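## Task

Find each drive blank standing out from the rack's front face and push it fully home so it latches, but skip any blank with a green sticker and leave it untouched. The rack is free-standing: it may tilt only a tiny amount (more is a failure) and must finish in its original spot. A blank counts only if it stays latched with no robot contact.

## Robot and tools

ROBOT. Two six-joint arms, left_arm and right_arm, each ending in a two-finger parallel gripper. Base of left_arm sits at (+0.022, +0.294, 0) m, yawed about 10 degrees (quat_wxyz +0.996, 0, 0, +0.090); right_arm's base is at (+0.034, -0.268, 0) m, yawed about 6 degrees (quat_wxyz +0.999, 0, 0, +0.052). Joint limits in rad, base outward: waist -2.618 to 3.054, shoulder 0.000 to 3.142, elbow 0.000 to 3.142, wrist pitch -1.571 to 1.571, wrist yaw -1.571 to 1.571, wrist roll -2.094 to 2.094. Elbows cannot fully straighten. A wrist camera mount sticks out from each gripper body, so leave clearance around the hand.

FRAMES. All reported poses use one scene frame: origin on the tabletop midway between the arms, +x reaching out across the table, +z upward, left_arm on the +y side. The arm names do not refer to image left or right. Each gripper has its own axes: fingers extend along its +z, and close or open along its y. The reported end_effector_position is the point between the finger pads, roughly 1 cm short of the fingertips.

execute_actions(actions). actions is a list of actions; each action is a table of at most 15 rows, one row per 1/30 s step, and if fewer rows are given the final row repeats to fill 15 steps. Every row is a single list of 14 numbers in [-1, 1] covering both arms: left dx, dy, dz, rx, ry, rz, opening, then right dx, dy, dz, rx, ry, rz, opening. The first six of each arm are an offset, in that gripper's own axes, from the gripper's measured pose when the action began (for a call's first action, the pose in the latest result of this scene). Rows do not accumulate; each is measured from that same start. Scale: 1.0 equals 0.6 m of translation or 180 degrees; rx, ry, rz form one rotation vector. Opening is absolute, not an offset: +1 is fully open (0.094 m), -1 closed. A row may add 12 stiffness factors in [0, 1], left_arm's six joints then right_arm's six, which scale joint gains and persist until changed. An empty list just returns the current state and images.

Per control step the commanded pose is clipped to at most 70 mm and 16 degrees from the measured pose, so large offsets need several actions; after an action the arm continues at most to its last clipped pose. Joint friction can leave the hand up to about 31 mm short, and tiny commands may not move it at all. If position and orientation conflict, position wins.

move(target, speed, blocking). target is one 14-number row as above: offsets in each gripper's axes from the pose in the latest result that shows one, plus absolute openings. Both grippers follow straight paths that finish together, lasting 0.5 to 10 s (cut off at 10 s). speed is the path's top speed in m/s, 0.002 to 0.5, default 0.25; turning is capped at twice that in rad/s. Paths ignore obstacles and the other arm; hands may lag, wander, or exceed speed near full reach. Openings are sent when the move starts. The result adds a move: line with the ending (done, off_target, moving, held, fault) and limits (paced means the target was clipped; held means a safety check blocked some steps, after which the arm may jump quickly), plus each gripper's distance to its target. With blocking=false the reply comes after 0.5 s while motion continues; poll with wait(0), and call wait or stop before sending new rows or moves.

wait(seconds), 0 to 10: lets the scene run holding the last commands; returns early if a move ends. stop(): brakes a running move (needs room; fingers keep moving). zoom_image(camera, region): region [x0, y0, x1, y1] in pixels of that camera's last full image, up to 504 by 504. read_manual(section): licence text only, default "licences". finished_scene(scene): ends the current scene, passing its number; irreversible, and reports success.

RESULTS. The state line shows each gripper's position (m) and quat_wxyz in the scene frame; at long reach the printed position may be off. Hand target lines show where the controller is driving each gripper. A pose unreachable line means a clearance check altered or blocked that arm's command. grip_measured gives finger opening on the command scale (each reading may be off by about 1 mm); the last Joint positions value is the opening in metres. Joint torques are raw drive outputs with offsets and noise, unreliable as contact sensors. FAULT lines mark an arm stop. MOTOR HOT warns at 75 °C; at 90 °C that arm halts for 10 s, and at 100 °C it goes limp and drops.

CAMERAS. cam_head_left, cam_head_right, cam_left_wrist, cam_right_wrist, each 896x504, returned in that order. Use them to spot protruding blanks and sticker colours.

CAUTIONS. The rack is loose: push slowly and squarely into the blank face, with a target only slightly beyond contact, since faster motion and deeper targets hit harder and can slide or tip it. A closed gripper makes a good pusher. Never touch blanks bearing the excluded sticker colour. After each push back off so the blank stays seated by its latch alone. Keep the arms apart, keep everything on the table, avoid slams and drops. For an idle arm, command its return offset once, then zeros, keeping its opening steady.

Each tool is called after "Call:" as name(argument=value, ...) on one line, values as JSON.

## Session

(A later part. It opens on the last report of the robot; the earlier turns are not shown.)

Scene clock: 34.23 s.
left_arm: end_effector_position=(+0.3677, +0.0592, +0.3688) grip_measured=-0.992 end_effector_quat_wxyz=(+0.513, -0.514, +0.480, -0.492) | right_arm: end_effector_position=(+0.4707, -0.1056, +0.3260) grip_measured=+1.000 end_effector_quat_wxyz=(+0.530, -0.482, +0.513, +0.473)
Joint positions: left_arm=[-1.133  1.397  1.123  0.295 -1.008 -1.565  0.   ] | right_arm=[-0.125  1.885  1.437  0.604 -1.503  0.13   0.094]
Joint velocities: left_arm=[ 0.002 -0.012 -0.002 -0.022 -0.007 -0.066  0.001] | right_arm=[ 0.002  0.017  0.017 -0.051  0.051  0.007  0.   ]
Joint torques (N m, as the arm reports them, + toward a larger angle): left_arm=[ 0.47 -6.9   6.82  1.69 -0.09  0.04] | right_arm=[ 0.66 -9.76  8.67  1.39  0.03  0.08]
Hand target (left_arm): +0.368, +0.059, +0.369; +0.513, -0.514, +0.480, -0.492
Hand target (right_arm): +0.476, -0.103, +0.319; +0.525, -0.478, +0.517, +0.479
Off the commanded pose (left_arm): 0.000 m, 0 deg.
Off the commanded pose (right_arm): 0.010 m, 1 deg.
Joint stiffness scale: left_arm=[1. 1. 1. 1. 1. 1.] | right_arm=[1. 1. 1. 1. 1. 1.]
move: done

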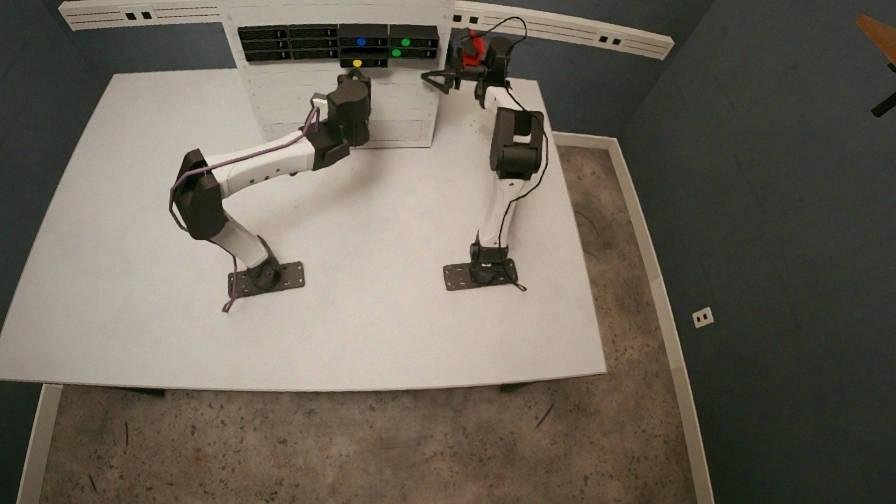

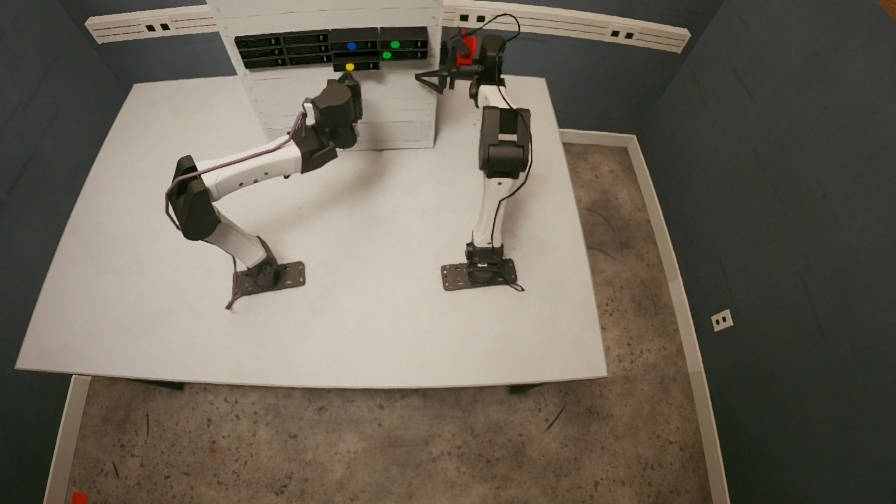

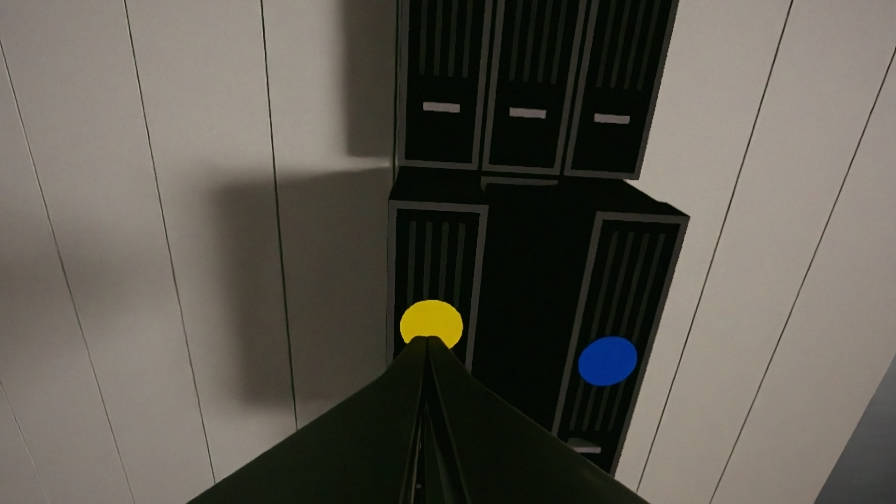

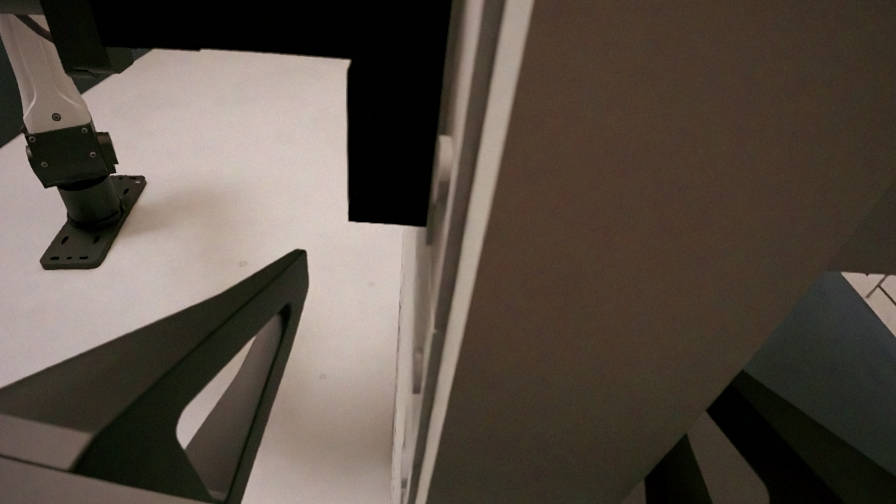

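Call:
execute_actions(actions=[[[0, 0, 0, 0, 0, 0, -1.0, 0, 0, 0, 0, 0, 0, 0.95], [0, 0, 0, 0, 0, 0, -1.0, 0, 0, 0, 0, 0, 0, 0.92], [0, 0, 0, 0, 0, 0, -1.0, 0, 0, 0, 0, 0, 0, 0.89], [0, 0, 0, 0, 0, 0, -1.0, 0, 0, 0, 0, 0, 0, 0.86], [0, 0, 0, 0, 0, 0, -1.0, 0, 0, 0, 0, 0, 0, 0.83], [0, 0, 0, 0, 0, 0, -1.0, 0, 0, 0, 0, 0, 0, 0.80], [0, 0, 0, 0, 0, 0, -1.0, 0, 0, 0, 0, 0, 0, 0.77], [0, 0, 0, 0, 0, 0, -1.0, 0, 0, 0, 0, 0, 0, 0.75]]])

Scene clock: 35.47 s.
left_arm: end_effector_position=(+0.3677, +0.0592, +0.3688) grip_measured=-0.992 end_effector_quat_wxyz=(+0.513, -0.514, +0.480, -0.492) | right_arm: end_effector_position=(+0.4707, -0.1056, +0.3261) grip_measured=+0.752 end_effector_quat_wxyz=(+0.530, -0.482, +0.512, +0.473)
Joint positions: left_arm=[-1.133  1.397  1.123  0.295 -1.008 -1.565  0.   ] | right_arm=[-0.125  1.885  1.438  0.604 -1.503  0.13   0.082]
Joint velocities: left_arm=[ 0.002 -0.002  0.007 -0.037  0.007 -0.022  0.001] | right_arm=[-0.017 -0.007 -0.002 -0.022 -0.037  0.007 -0.001]
Joint torques (N m, as the arm reports them, + toward a larger angle): left_arm=[ 0.55 -6.94  7.01  1.69 -0.09  0.05] | right_arm=[  0.18 -11.86   7.83   1.39  -0.01   0.04]
Hand target (left_arm): +0.368, +0.059, +0.369; +0.513, -0.514, +0.480, -0.492
Hand target (right_arm): +0.471, -0.106, +0.326; +0.530, -0.482, +0.513, +0.473
Off the commanded pose (left_arm): 0.000 m, 0 deg.
Off the commanded pose (right_arm): 0.000 m, 0 deg.
Joint stiffness scale: left_arm=[1. 1. 1. 1. 1. 1.] | right_arm=[1. 1. 1. 1. 1. 1.]

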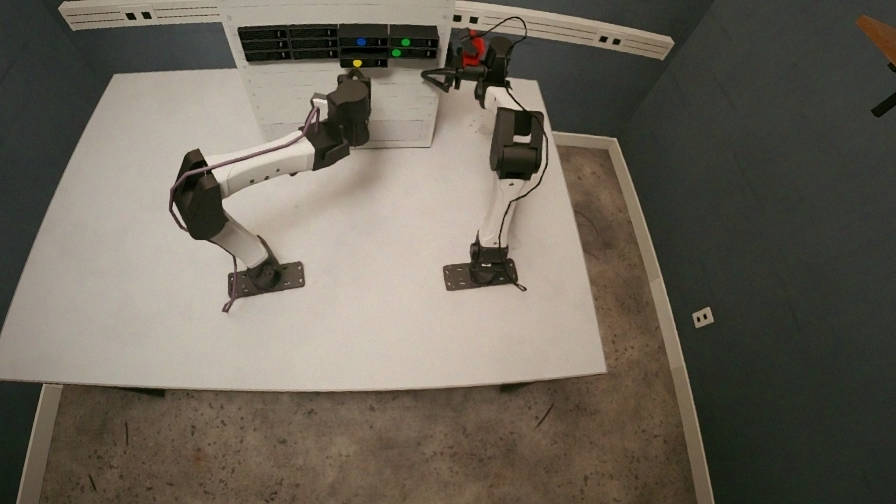

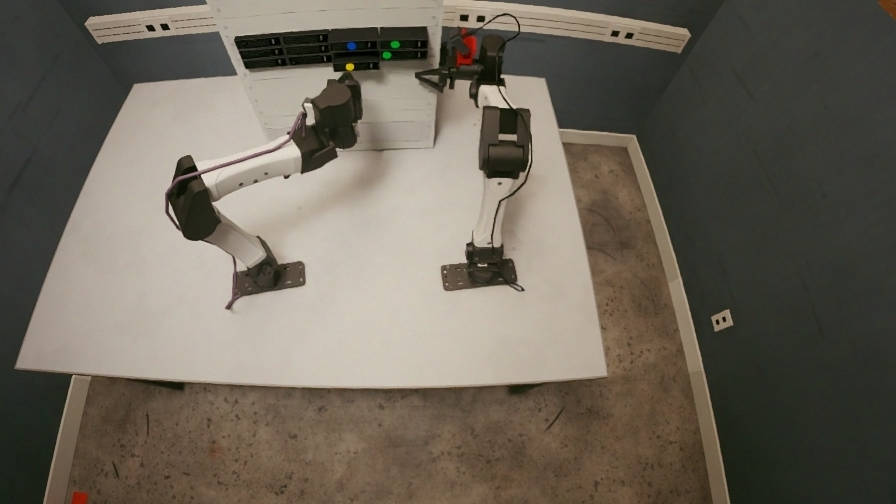

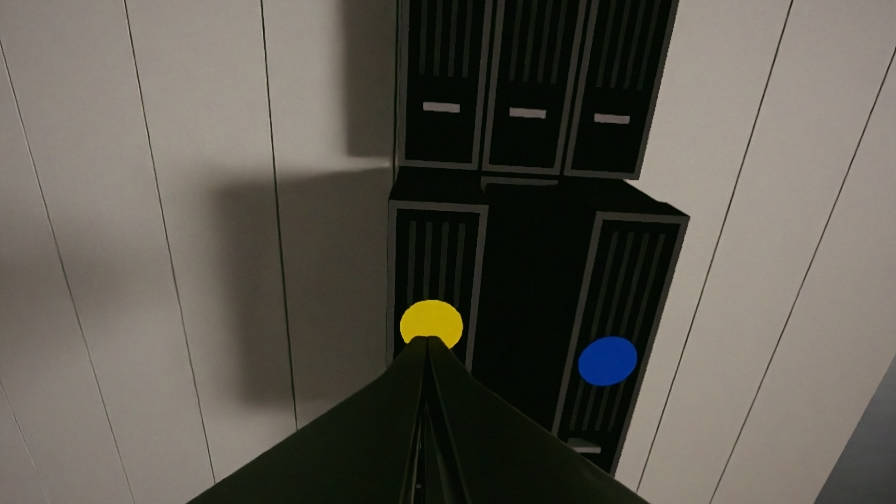

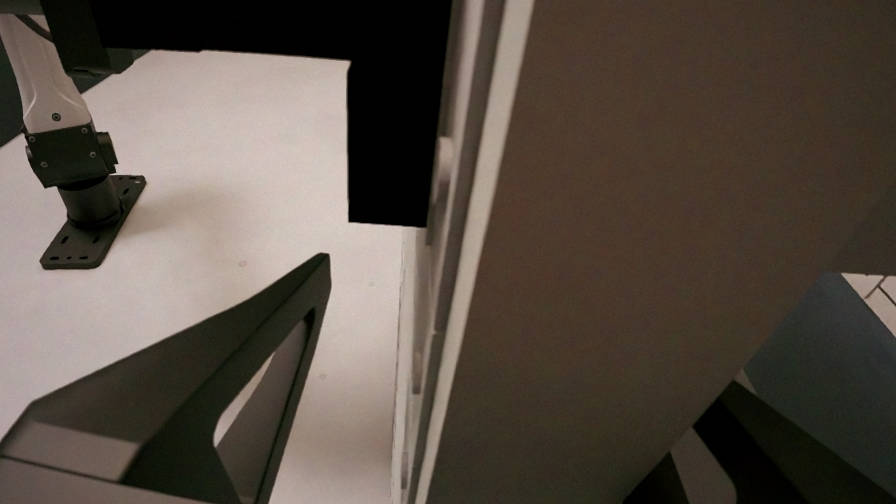

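Call:
execute_actions(actions=[[[0, 0, 0.003, 0, 0, 0, -1.0, 0, 0, 0, 0, 0, 0, 0.73], [0, 0, 0.006, 0, 0, 0, -1.0, 0, 0, 0, 0, 0, 0, 0.71], [0, 0, 0.009, 0, 0, 0, -1.0, 0, 0, 0, 0, 0, 0, 0.69], [0, 0, 0.012, 0, 0, 0, -1.0, 0, 0, 0, 0, 0, 0, 0.67], [0, 0, 0.015, 0, 0, 0, -1.0, 0, 0, 0, 0, 0, 0, 0.65], [0, 0, 0.018, 0, 0, 0, -1.0, 0, 0, 0, 0, 0, 0, 0.63], [0, 0, 0.021, 0, 0, 0, -1.0, 0, 0, 0, 0, 0, 0, 0.61], [0, 0, 0.024, 0, 0, 0, -1.0, 0, 0, 0, 0, 0, 0, 0.59], [0, 0, 0.027, 0, 0, 0, -1.0, 0, 0, 0, 0, 0, 0, 0.57], [0, 0, 0.03, 0, 0, 0, -1.0, 0, 0, 0, 0, 0, 0, 0.55], [0, 0, 0.033, 0, 0, 0, -1.0, 0, 0, 0, 0, 0, 0, 0.55], [0, 0, 0.036, 0, 0, 0, -1.0, 0, 0, 0, 0, 0, 0, 0.55], [0, 0, 0.038, 0, 0, 0, -1.0, 0, 0, 0, 0, 0, 0, 0.55]]])

Scene clock: 36.43 s.
left_arm: end_effector_position=(+0.3847, +0.0655, +0.3646) grip_measured=-0.992 end_effector_quat_wxyz=(+0.518, -0.516, +0.480, -0.484) | right_arm: end_effector_position=(+0.4707, -0.1056, +0.3261) grip_measured=+0.552 end_effector_quat_wxyz=(+0.530, -0.482, +0.512, +0.473)
Joint positions: left_arm=[-1.08   1.425  1.139  0.295 -0.97  -1.565  0.   ] | right_arm=[-0.125  1.885  1.438  0.604 -1.503  0.13   0.073]
Joint velocities: left_arm=[ 0.042  0.061  0.027 -0.125  0.11  -0.022 -0.   ] | right_arm=[-0.007  0.002  0.007  0.007  0.066 -0.051 -0.001]
Joint torques (N m, as the arm reports them, + toward a larger angle): left_arm=[ 1.03 -6.02  8.5   1.78  0.02  0.05] | right_arm=[  0.18 -11.87   7.88   1.39  -0.01   0.04]
Hand target (left_arm): +0.390, +0.061, +0.369; +0.514, -0.514, +0.480, -0.492
Hand target (right_arm): +0.471, -0.106, +0.326; +0.530, -0.482, +0.512, +0.473
Off the commanded pose (left_arm): 0.009 m, 1 deg.
Off the commanded pose (right_arm): 0.000 m, 0 deg.
Joint stiffness scale: left_arm=[1. 1. 1. 1. 1. 1.] | right_arm=[1. 1. 1. 1. 1. 1.]

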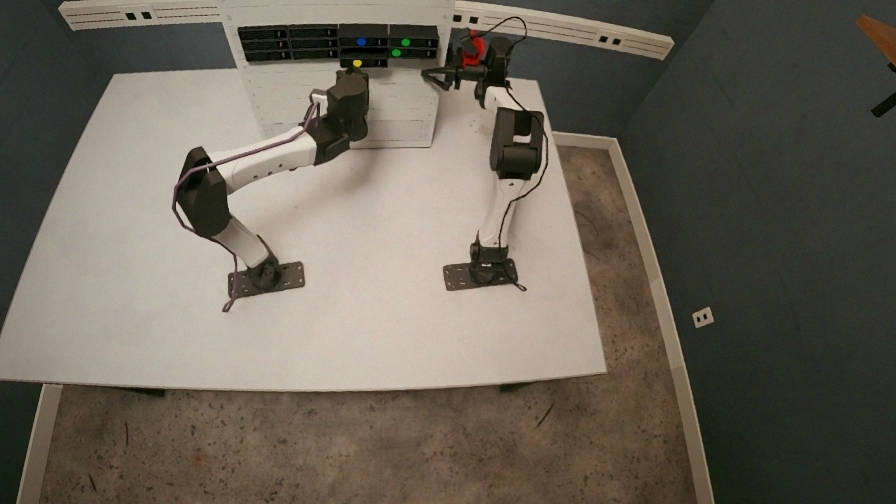

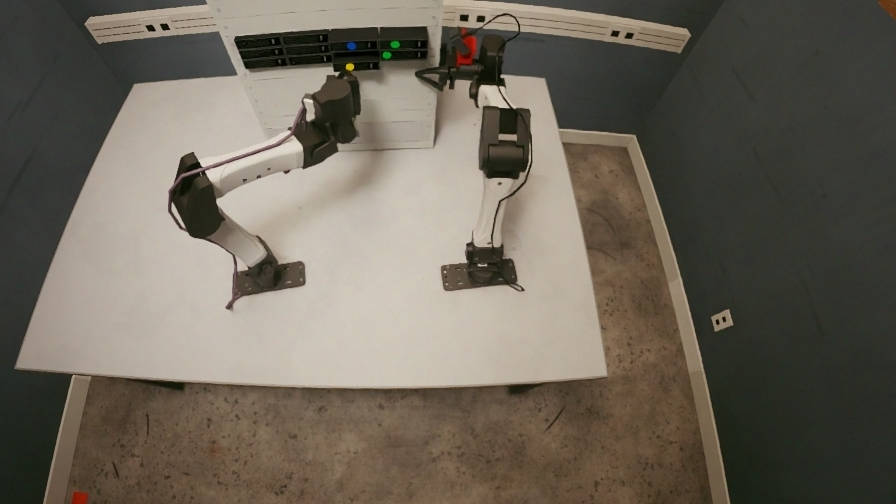

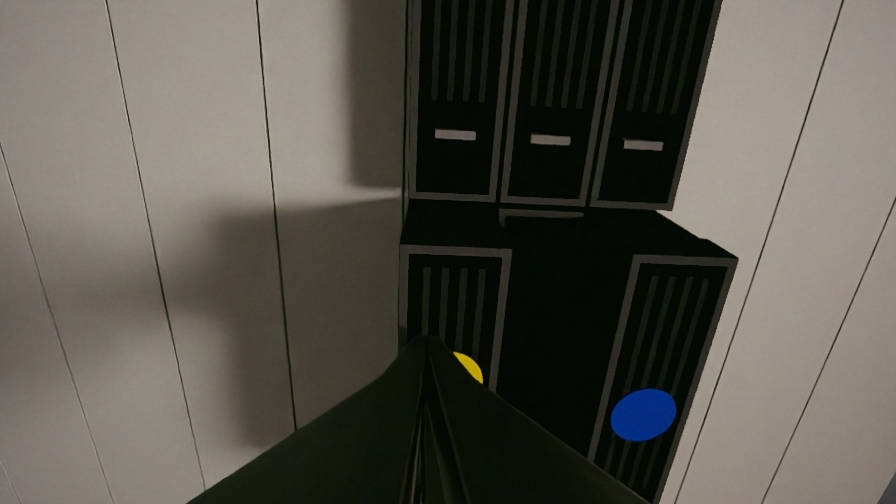

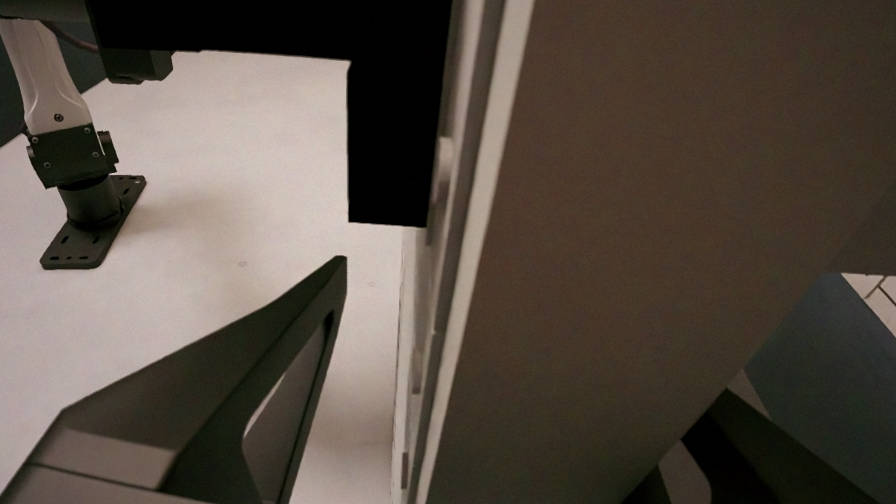

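Call:
execute_actions(actions=[[[0.002, -0.003, 0.002, 0, 0, 0, -1.0, 0, 0, 0, 0, 0, 0, 0.54], [0.004, -0.006, 0.004, 0, 0, 0, -1.0, 0, 0, 0, 0, 0, 0, 0.53], [0.006, -0.009, 0.006, 0, 0, 0, -1.0, 0, 0, 0, 0, 0, 0, 0.52], [0.008, -0.012, 0.008, 0, 0, 0, -1.0, 0, 0, 0, 0, 0, 0, 0.51], [0.01, -0.015, 0.01, 0, 0, 0, -1.0, 0, 0, 0, 0, 0, 0, 0.50], [0.012, -0.018, 0.012, 0, 0, 0, -1.0, 0, 0, 0, 0, 0, 0, 0.49], [0.014, -0.02, 0.014, 0, 0, 0, -1.0, 0, 0, 0, 0, 0, 0, 0.48], [0.016, -0.02, 0.015, 0, 0, 0, -1.0, 0, 0, 0, 0, 0, 0, 0.47], [0.018, -0.02, 0.015, 0, 0, 0, -1.0, 0, 0, 0, 0, 0, 0, 0.46], [0.02, -0.02, 0.015, 0, 0, 0, -1.0, 0, 0, 0, 0, 0, 0, 0.45], [0.02, -0.02, 0.015, 0, 0, 0, -1.0, 0, 0, 0, 0, 0, 0, 0.44], [0.02, -0.02, 0.015, 0, 0, 0, -1.0, 0, 0, 0, 0, 0, 0, 0.43]]])

Scene clock: 37.27 s.
left_arm: end_effector_position=(+0.3894, +0.0584, +0.3788) grip_measured=-0.992 end_effector_quat_wxyz=(+0.516, -0.516, +0.476, -0.490) | right_arm: end_effector_position=(+0.4707, -0.1056, +0.3261) grip_measured=+0.432 end_effector_quat_wxyz=(+0.530, -0.482, +0.512, +0.473)
Joint positions: left_arm=[-1.081  1.454  1.21   0.268 -0.966 -1.565  0.   ] | right_arm=[-0.125  1.885  1.438  0.604 -1.503  0.13   0.067]
Joint velocities: left_arm=[ 0.002  0.007  0.012  0.051  0.007 -0.037 -0.001] | right_arm=[-0.022 -0.002 -0.012 -0.051  0.037 -0.051 -0.   ]
Joint torques (N m, as the arm reports them, + toward a larger angle): left_arm=[ 0.82 -5.34  8.48  1.62 -0.08  0.06] | right_arm=[  0.18 -11.87   7.88   1.39   0.     0.04]
Hand target (left_arm): +0.395, +0.054, +0.376; +0.518, -0.516, +0.480, -0.484
Hand target (right_arm): +0.471, -0.106, +0.326; +0.530, -0.482, +0.512, +0.473
Off the commanded pose (left_arm): 0.007 m, 1 deg.
Off the commanded pose (right_arm): 0.000 m, 0 deg.
Joint stiffness scale: left_arm=[1. 1. 1. 1. 1. 1.] | right_arm=[1. 1. 1. 1. 1. 1.]

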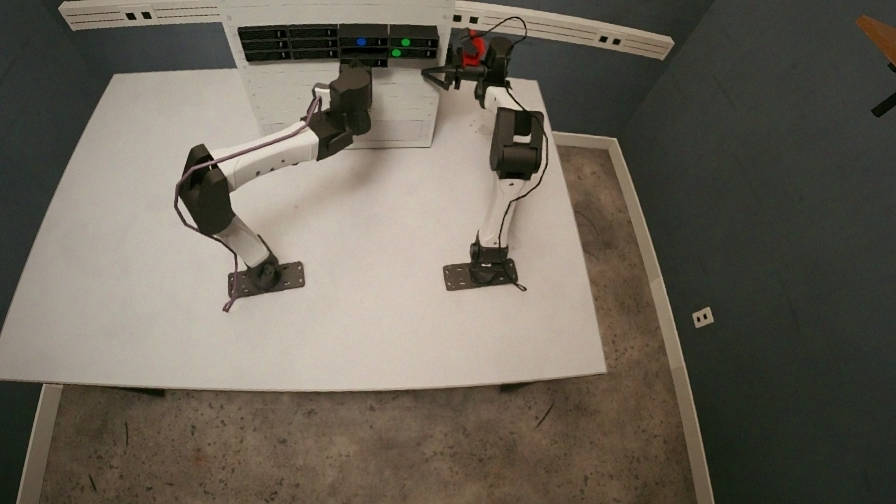

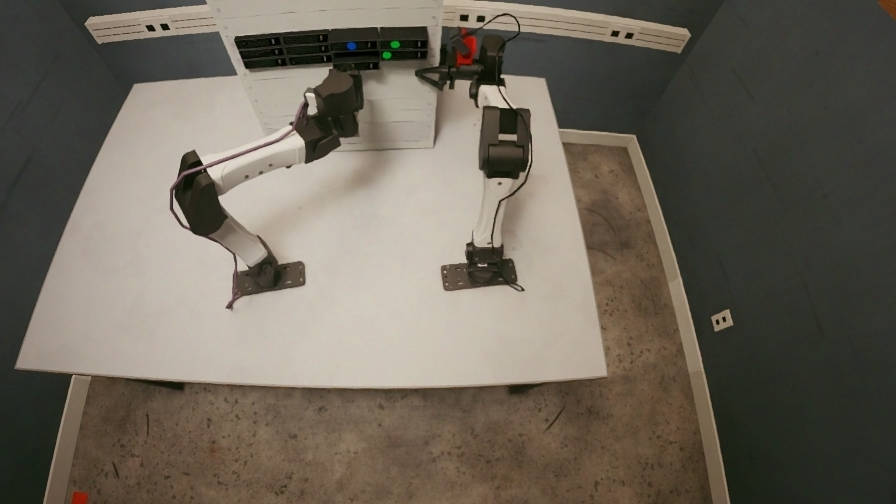

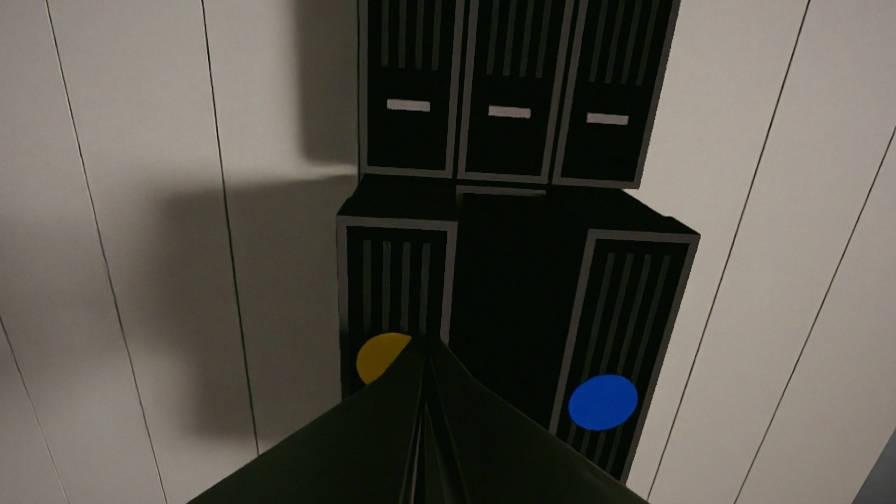

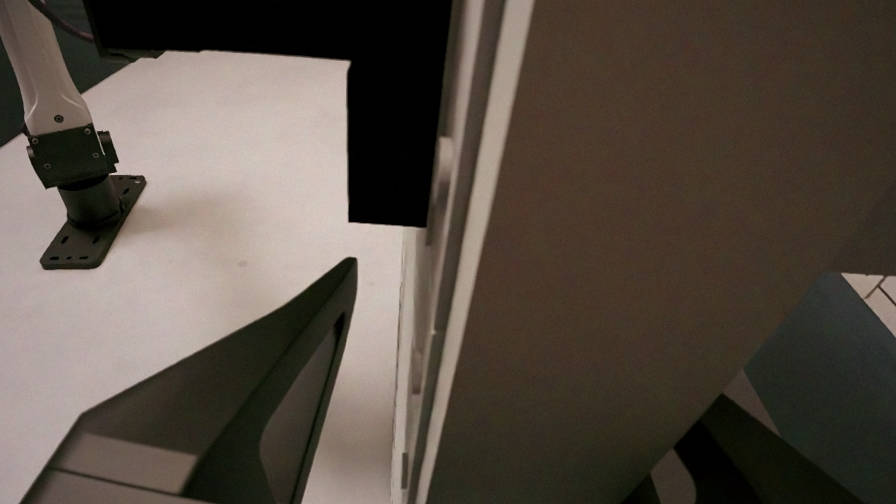

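Call:
move(target=[0.006, 0.016, 0.004, 0, 0, 0, -1.0, 0, 0, 0, 0, 0, 0, 0.34], speed=0.03)

Scene clock: 42.67 s.
left_arm: end_effector_position=(+0.3893, +0.0584, +0.3788) grip_measured=-0.992 end_effector_quat_wxyz=(+0.516, -0.516, +0.474, -0.493) | right_arm: end_effector_position=(+0.4707, -0.1056, +0.3261) grip_measured=+0.342 end_effector_quat_wxyz=(+0.530, -0.482, +0.512, +0.473)
Joint positions: left_arm=[-1.081  1.454  1.204  0.281 -0.967 -1.565  0.   ] | right_arm=[-0.125  1.885  1.438  0.604 -1.503  0.13   0.063]
Joint velocities: left_arm=[0.007 0.007 0.007 0.007 0.081 0.022 0.001] | right_arm=[ 0.007 -0.012 -0.002  0.095 -0.051  0.007  0.   ]
Joint torques (N m, as the arm reports them, + toward a larger angle): left_arm=[ 0.67 -6.2   5.84  1.91 -0.09  0.04] | right_arm=[  0.18 -11.87   7.88   1.39  -0.01   0.04]
Hand target (left_arm): +0.392, +0.055, +0.369; +0.516, -0.516, +0.477, -0.490
Hand target (right_arm): +0.471, -0.106, +0.326; +0.530, -0.482, +0.512, +0.473
Off the commanded pose (left_arm): 0.011 m, 0 deg.
Off the commanded pose (right_arm): 0.000 m, 0 deg.
Joint stiffness scale: left_arm=[1. 1. 1. 1. 1. 1.] | right_arm=[1. 1. 1. 1. 1. 1.]
move: off_target (left_arm)

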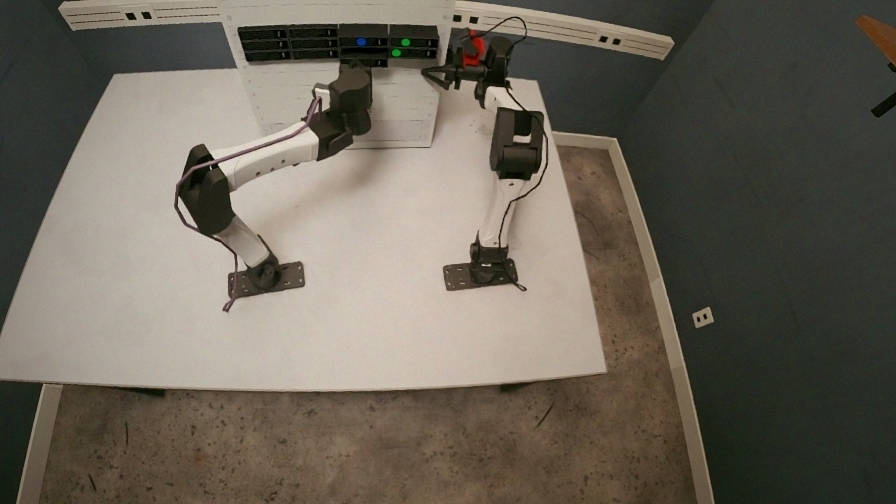

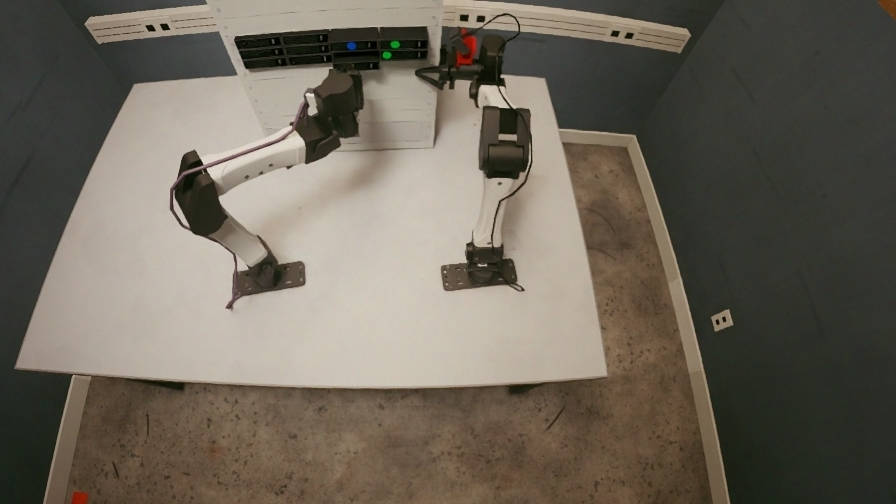

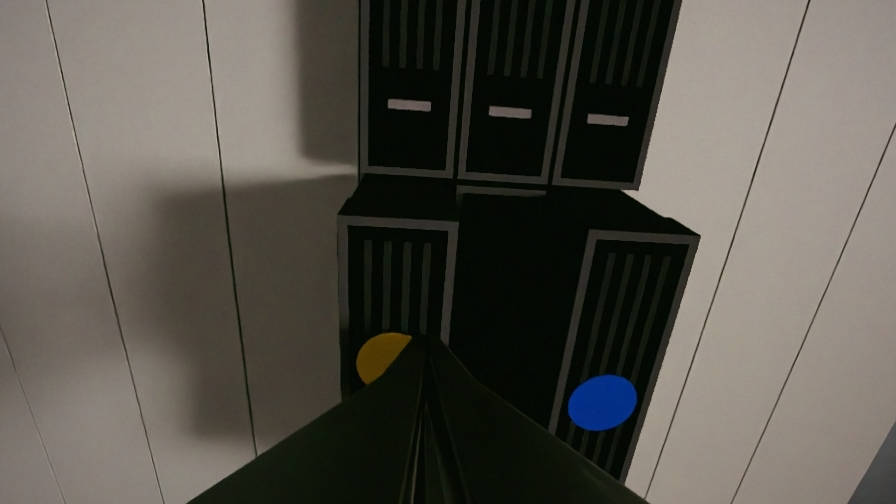

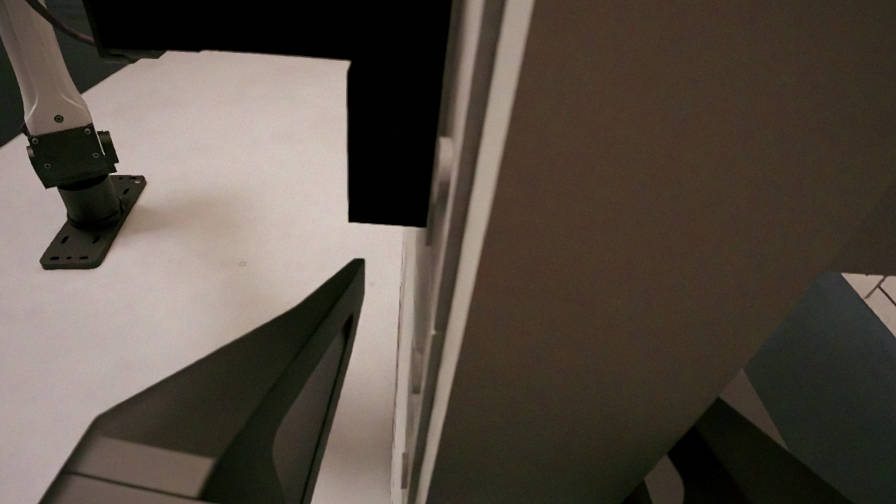

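Call:
move(target=[0.006, 0.029, 0.004, 0, 0, 0, -1.0, 0, 0, 0, 0, 0, 0, 0.26], speed=0.04)

Scene clock: 43.63 s.
left_arm: end_effector_position=(+0.3891, +0.0587, +0.3732) grip_measured=-0.993 end_effector_quat_wxyz=(+0.515, -0.517, +0.468, -0.499) | right_arm: end_effector_position=(+0.4716, -0.1057, +0.3263) grip_measured=+0.262 end_effector_quat_wxyz=(+0.532, -0.480, +0.513, +0.472)
Joint positions: left_arm=[-1.081  1.454  1.171  0.331 -0.967 -1.565  0.   ] | right_arm=[-0.125  1.885  1.438  0.604 -1.498  0.13   0.059]
Joint velocities: left_arm=[-0.017  0.002  0.017  0.022 -0.095 -0.022 -0.   ] | right_arm=[-0.012 -0.007 -0.012 -0.037  0.022 -0.022 -0.   ]
Joint torques (N m, as the arm reports them, + toward a larger angle): left_arm=[ 0.58 -5.99  5.8   1.87 -0.09  0.03] | right_arm=[  0.19 -11.88   7.88   1.39  -0.06   0.04]
Hand target (left_arm): +0.392, +0.055, +0.361; +0.516, -0.517, +0.474, -0.493
Hand target (right_arm): +0.471, -0.106, +0.326; +0.530, -0.482, +0.512, +0.473
Off the commanded pose (left_arm): 0.013 m, 1 deg.
Off the commanded pose (right_arm): 0.001 m, 0 deg.
Joint stiffness scale: left_arm=[1. 1. 1. 1. 1. 1.] | right_arm=[1. 1. 1. 1. 1. 1.]
move: off_target (left_arm)

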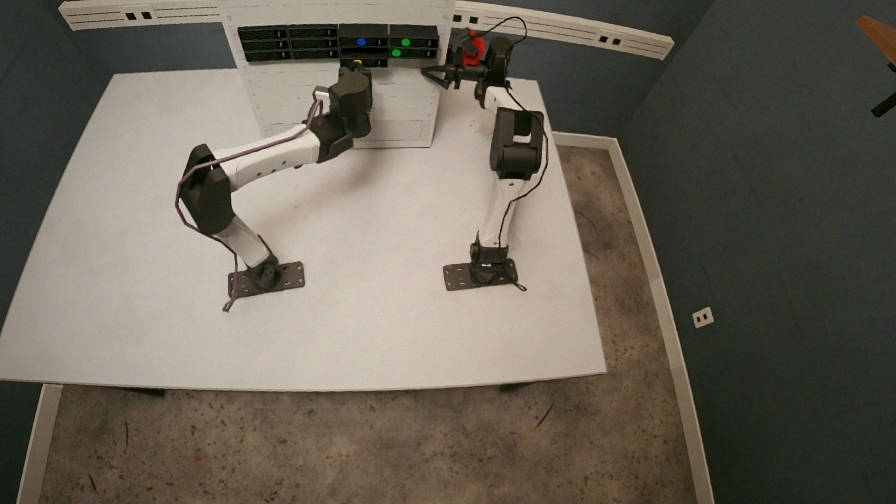

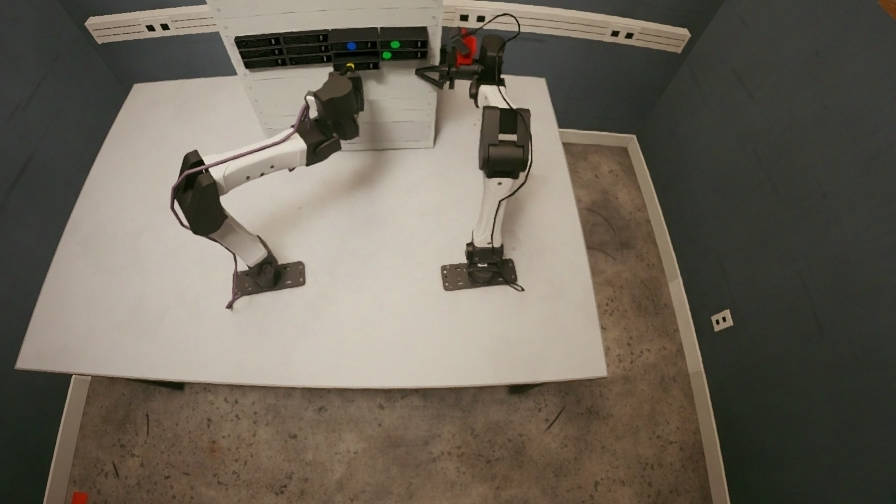

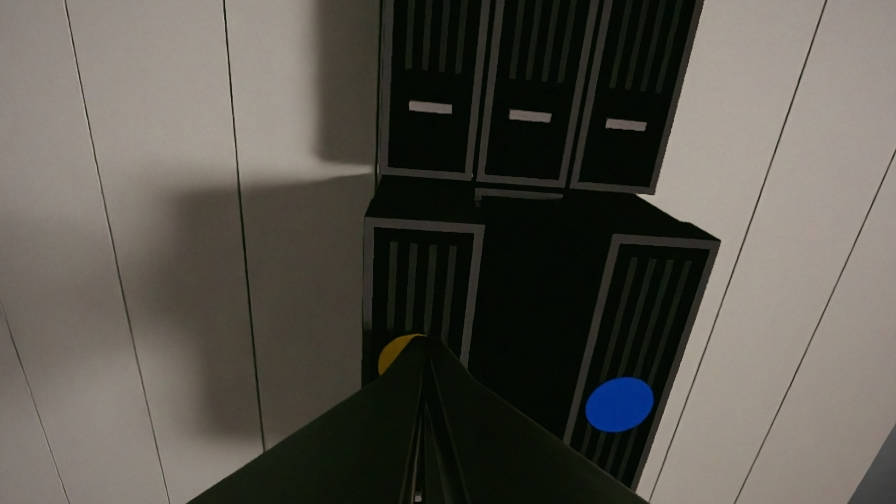

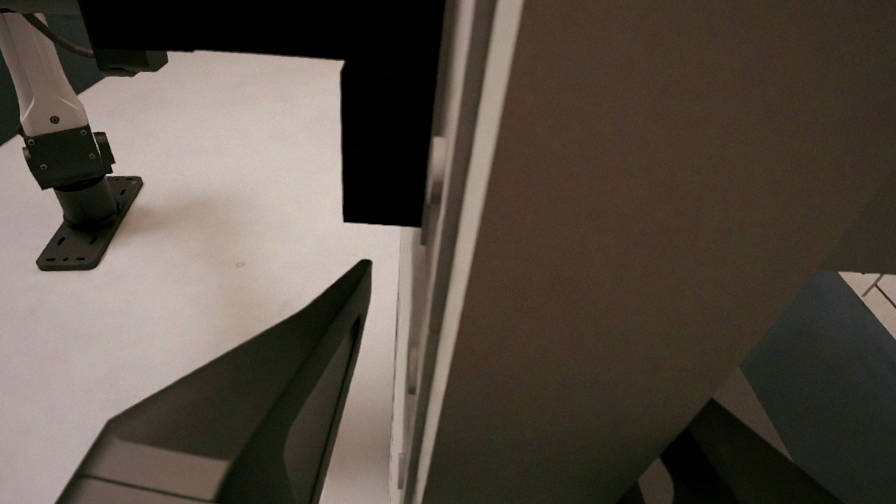

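Call:
move(target=[0.0052, 0.005, 0.0497, 0, 0, 0, -1.0, 0, 0, 0, 0, 0, 0, 0.26], speed=0.03)

Scene clock: 45.93 s.
left_arm: end_effector_position=(+0.4059, +0.0595, +0.3732) grip_measured=-0.993 end_effector_quat_wxyz=(+0.516, -0.517, +0.468, -0.497) | right_arm: end_effector_position=(+0.4717, -0.1057, +0.3263) grip_measured=+0.262 end_effector_quat_wxyz=(+0.532, -0.480, +0.513, +0.472)
Joint positions: left_arm=[-1.04   1.493  1.207  0.332 -0.927 -1.565  0.   ] | right_arm=[-0.125  1.885  1.438  0.604 -1.498  0.13   0.059]
Joint velocities: left_arm=[-0.002  0.012 -0.002 -0.066  0.022 -0.007  0.001] | right_arm=[ 0.012 -0.007 -0.002 -0.051 -0.007 -0.007 -0.   ]
Joint torques (N m, as the arm reports them, + toward a larger angle): left_arm=[ 2.73 -5.13  8.47  1.84  0.17  0.04] | right_arm=[  0.19 -11.87   7.88   1.39  -0.01   0.04]
Hand target (left_arm): +0.418, +0.058, +0.371; +0.515, -0.517, +0.468, -0.499
Hand target (right_arm): +0.472, -0.106, +0.326; +0.532, -0.480, +0.513, +0.472
Off the commanded pose (left_arm): 0.014 m, 0 deg.
Off the commanded pose (right_arm): 0.000 m, 0 deg.
Joint stiffness scale: left_arm=[1. 1. 1. 1. 1. 1.] | right_arm=[1. 1. 1. 1. 1. 1.]
move: off_target (left_arm)

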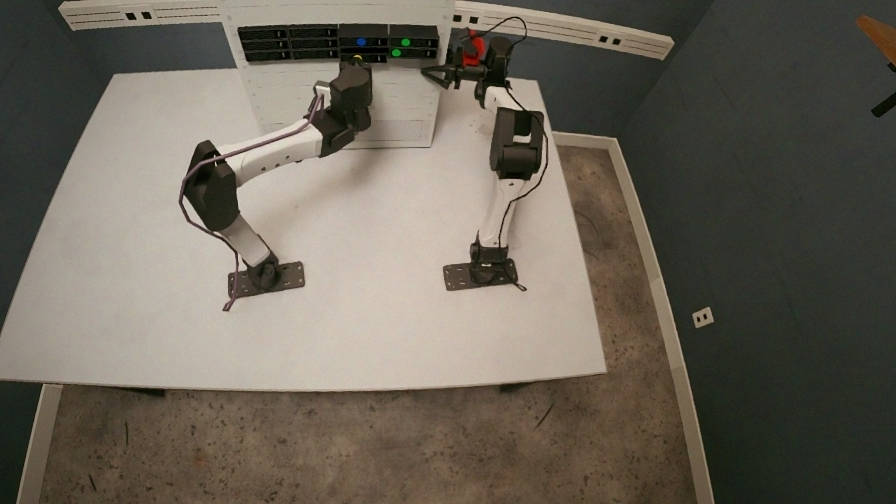

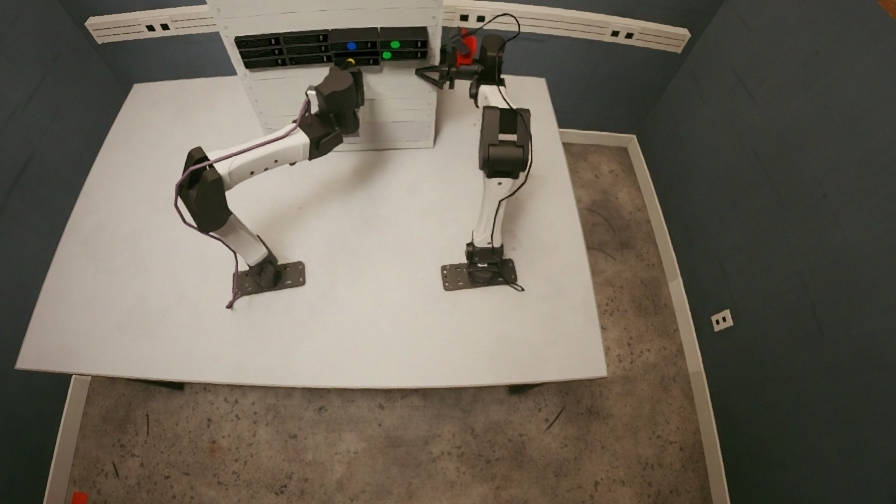

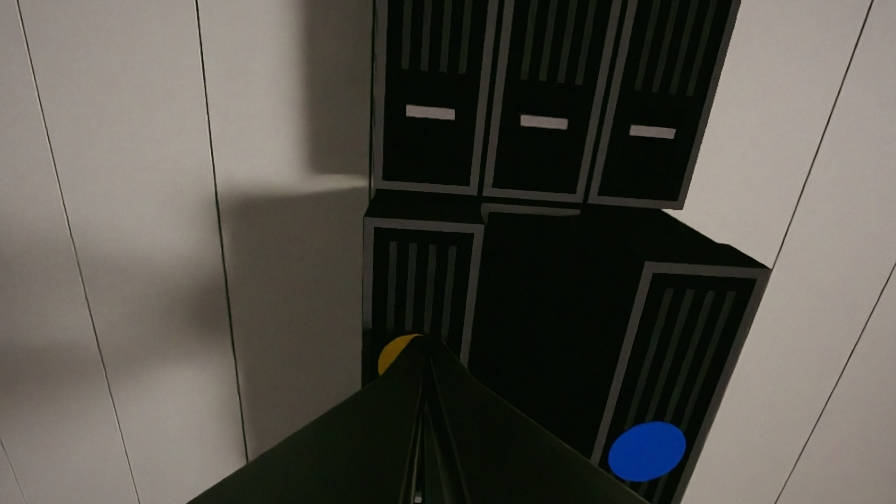

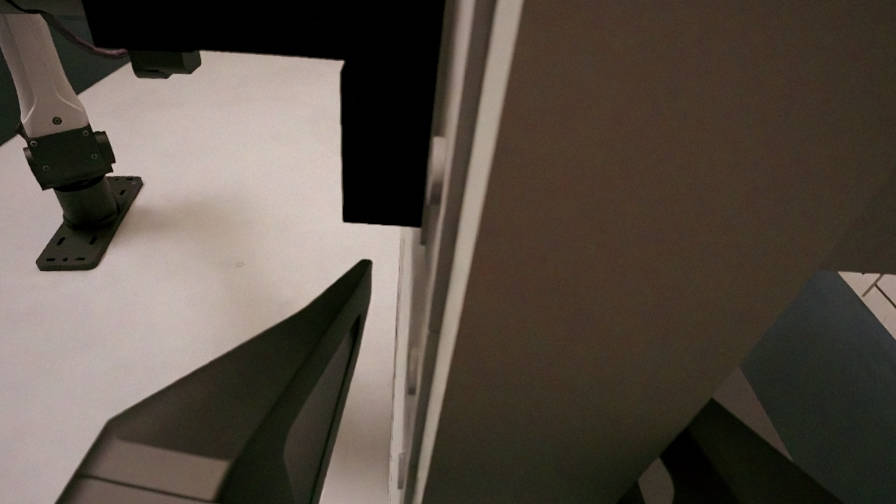

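Call:
move(target=[0.002, 0.003, 0.047, 0, 0, 0, -1.0, 0, 0, 0, 0, 0, 0, 0.26], speed=0.03)

Scene clock: 47.53 s.
left_arm: end_effector_position=(+0.4206, +0.0604, +0.3737) grip_measured=-0.993 end_effector_quat_wxyz=(+0.516, -0.516, +0.469, -0.497) | right_arm: end_effector_position=(+0.4717, -0.1057, +0.3263) grip_measured=+0.262 end_effector_quat_wxyz=(+0.532, -0.480, +0.513, +0.472)
Joint positions: left_arm=[-1.004  1.527  1.241  0.332 -0.891 -1.565  0.   ] | right_arm=[-0.125  1.885  1.438  0.604 -1.498  0.13   0.059]
Joint velocities: left_arm=[ 0.007 -0.002 -0.022  0.007  0.022  0.051  0.   ] | right_arm=[-0.007  0.002 -0.007 -0.051  0.007 -0.037 -0.001]
Joint torques (N m, as the arm reports them, + toward a larger angle): left_arm=[ 2.9  -5.7   8.62  1.83  0.14  0.01] | right_arm=[  0.18 -11.88   7.88   1.39  -0.01   0.04]
Hand target (left_arm): +0.433, +0.061, +0.372; +0.516, -0.517, +0.468, -0.497
Hand target (right_arm): +0.472, -0.106, +0.326; +0.532, -0.480, +0.513, +0.472
Off the commanded pose (left_arm): 0.014 m, 0 deg.
Off the commanded pose (right_arm): 0.000 m, 0 deg.
Joint stiffness scale: left_arm=[1. 1. 1. 1. 1. 1.] | right_arm=[1. 1. 1. 1. 1. 1.]
move: off_target (left_arm)

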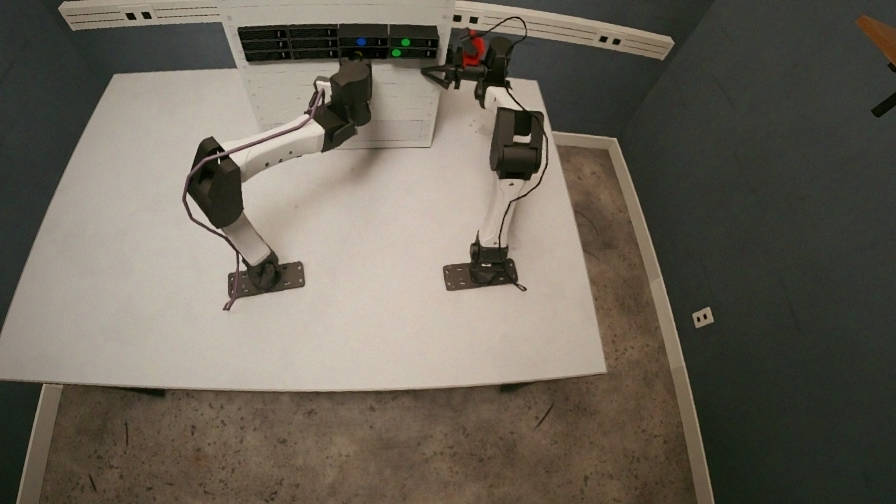

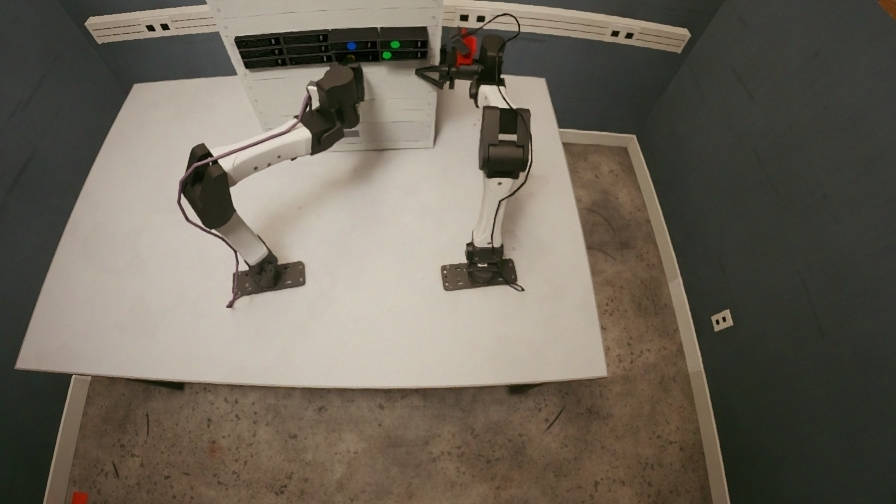

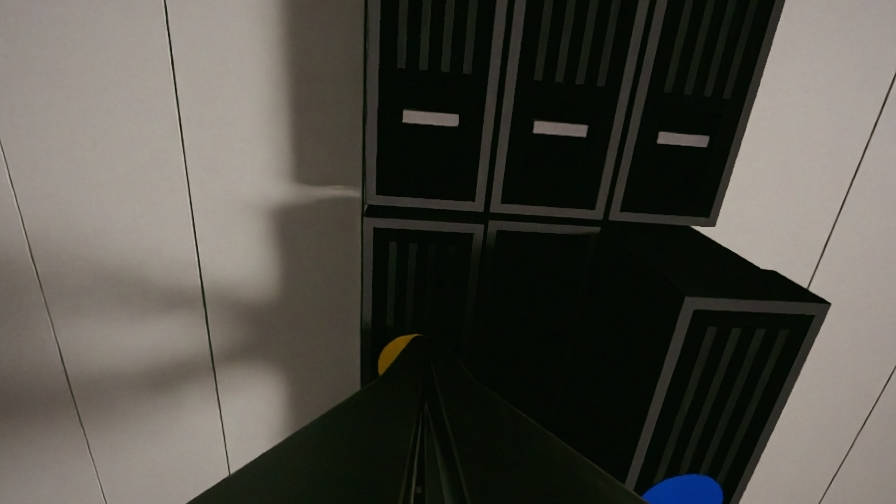

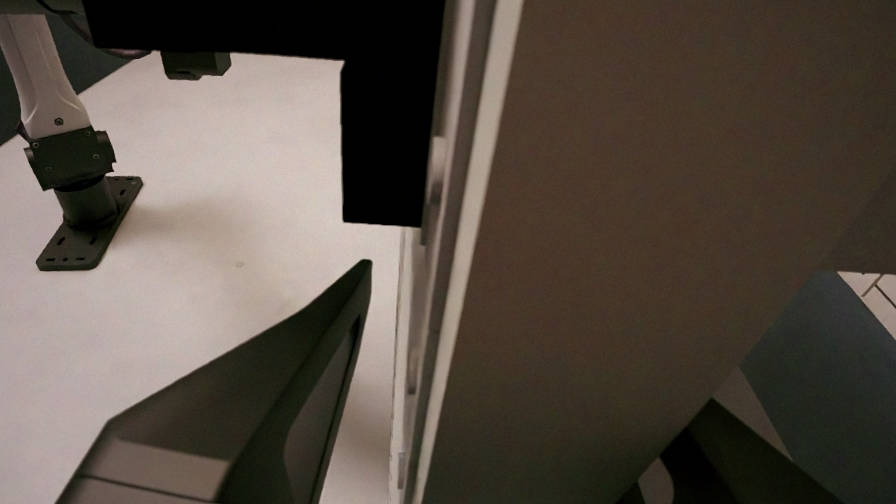

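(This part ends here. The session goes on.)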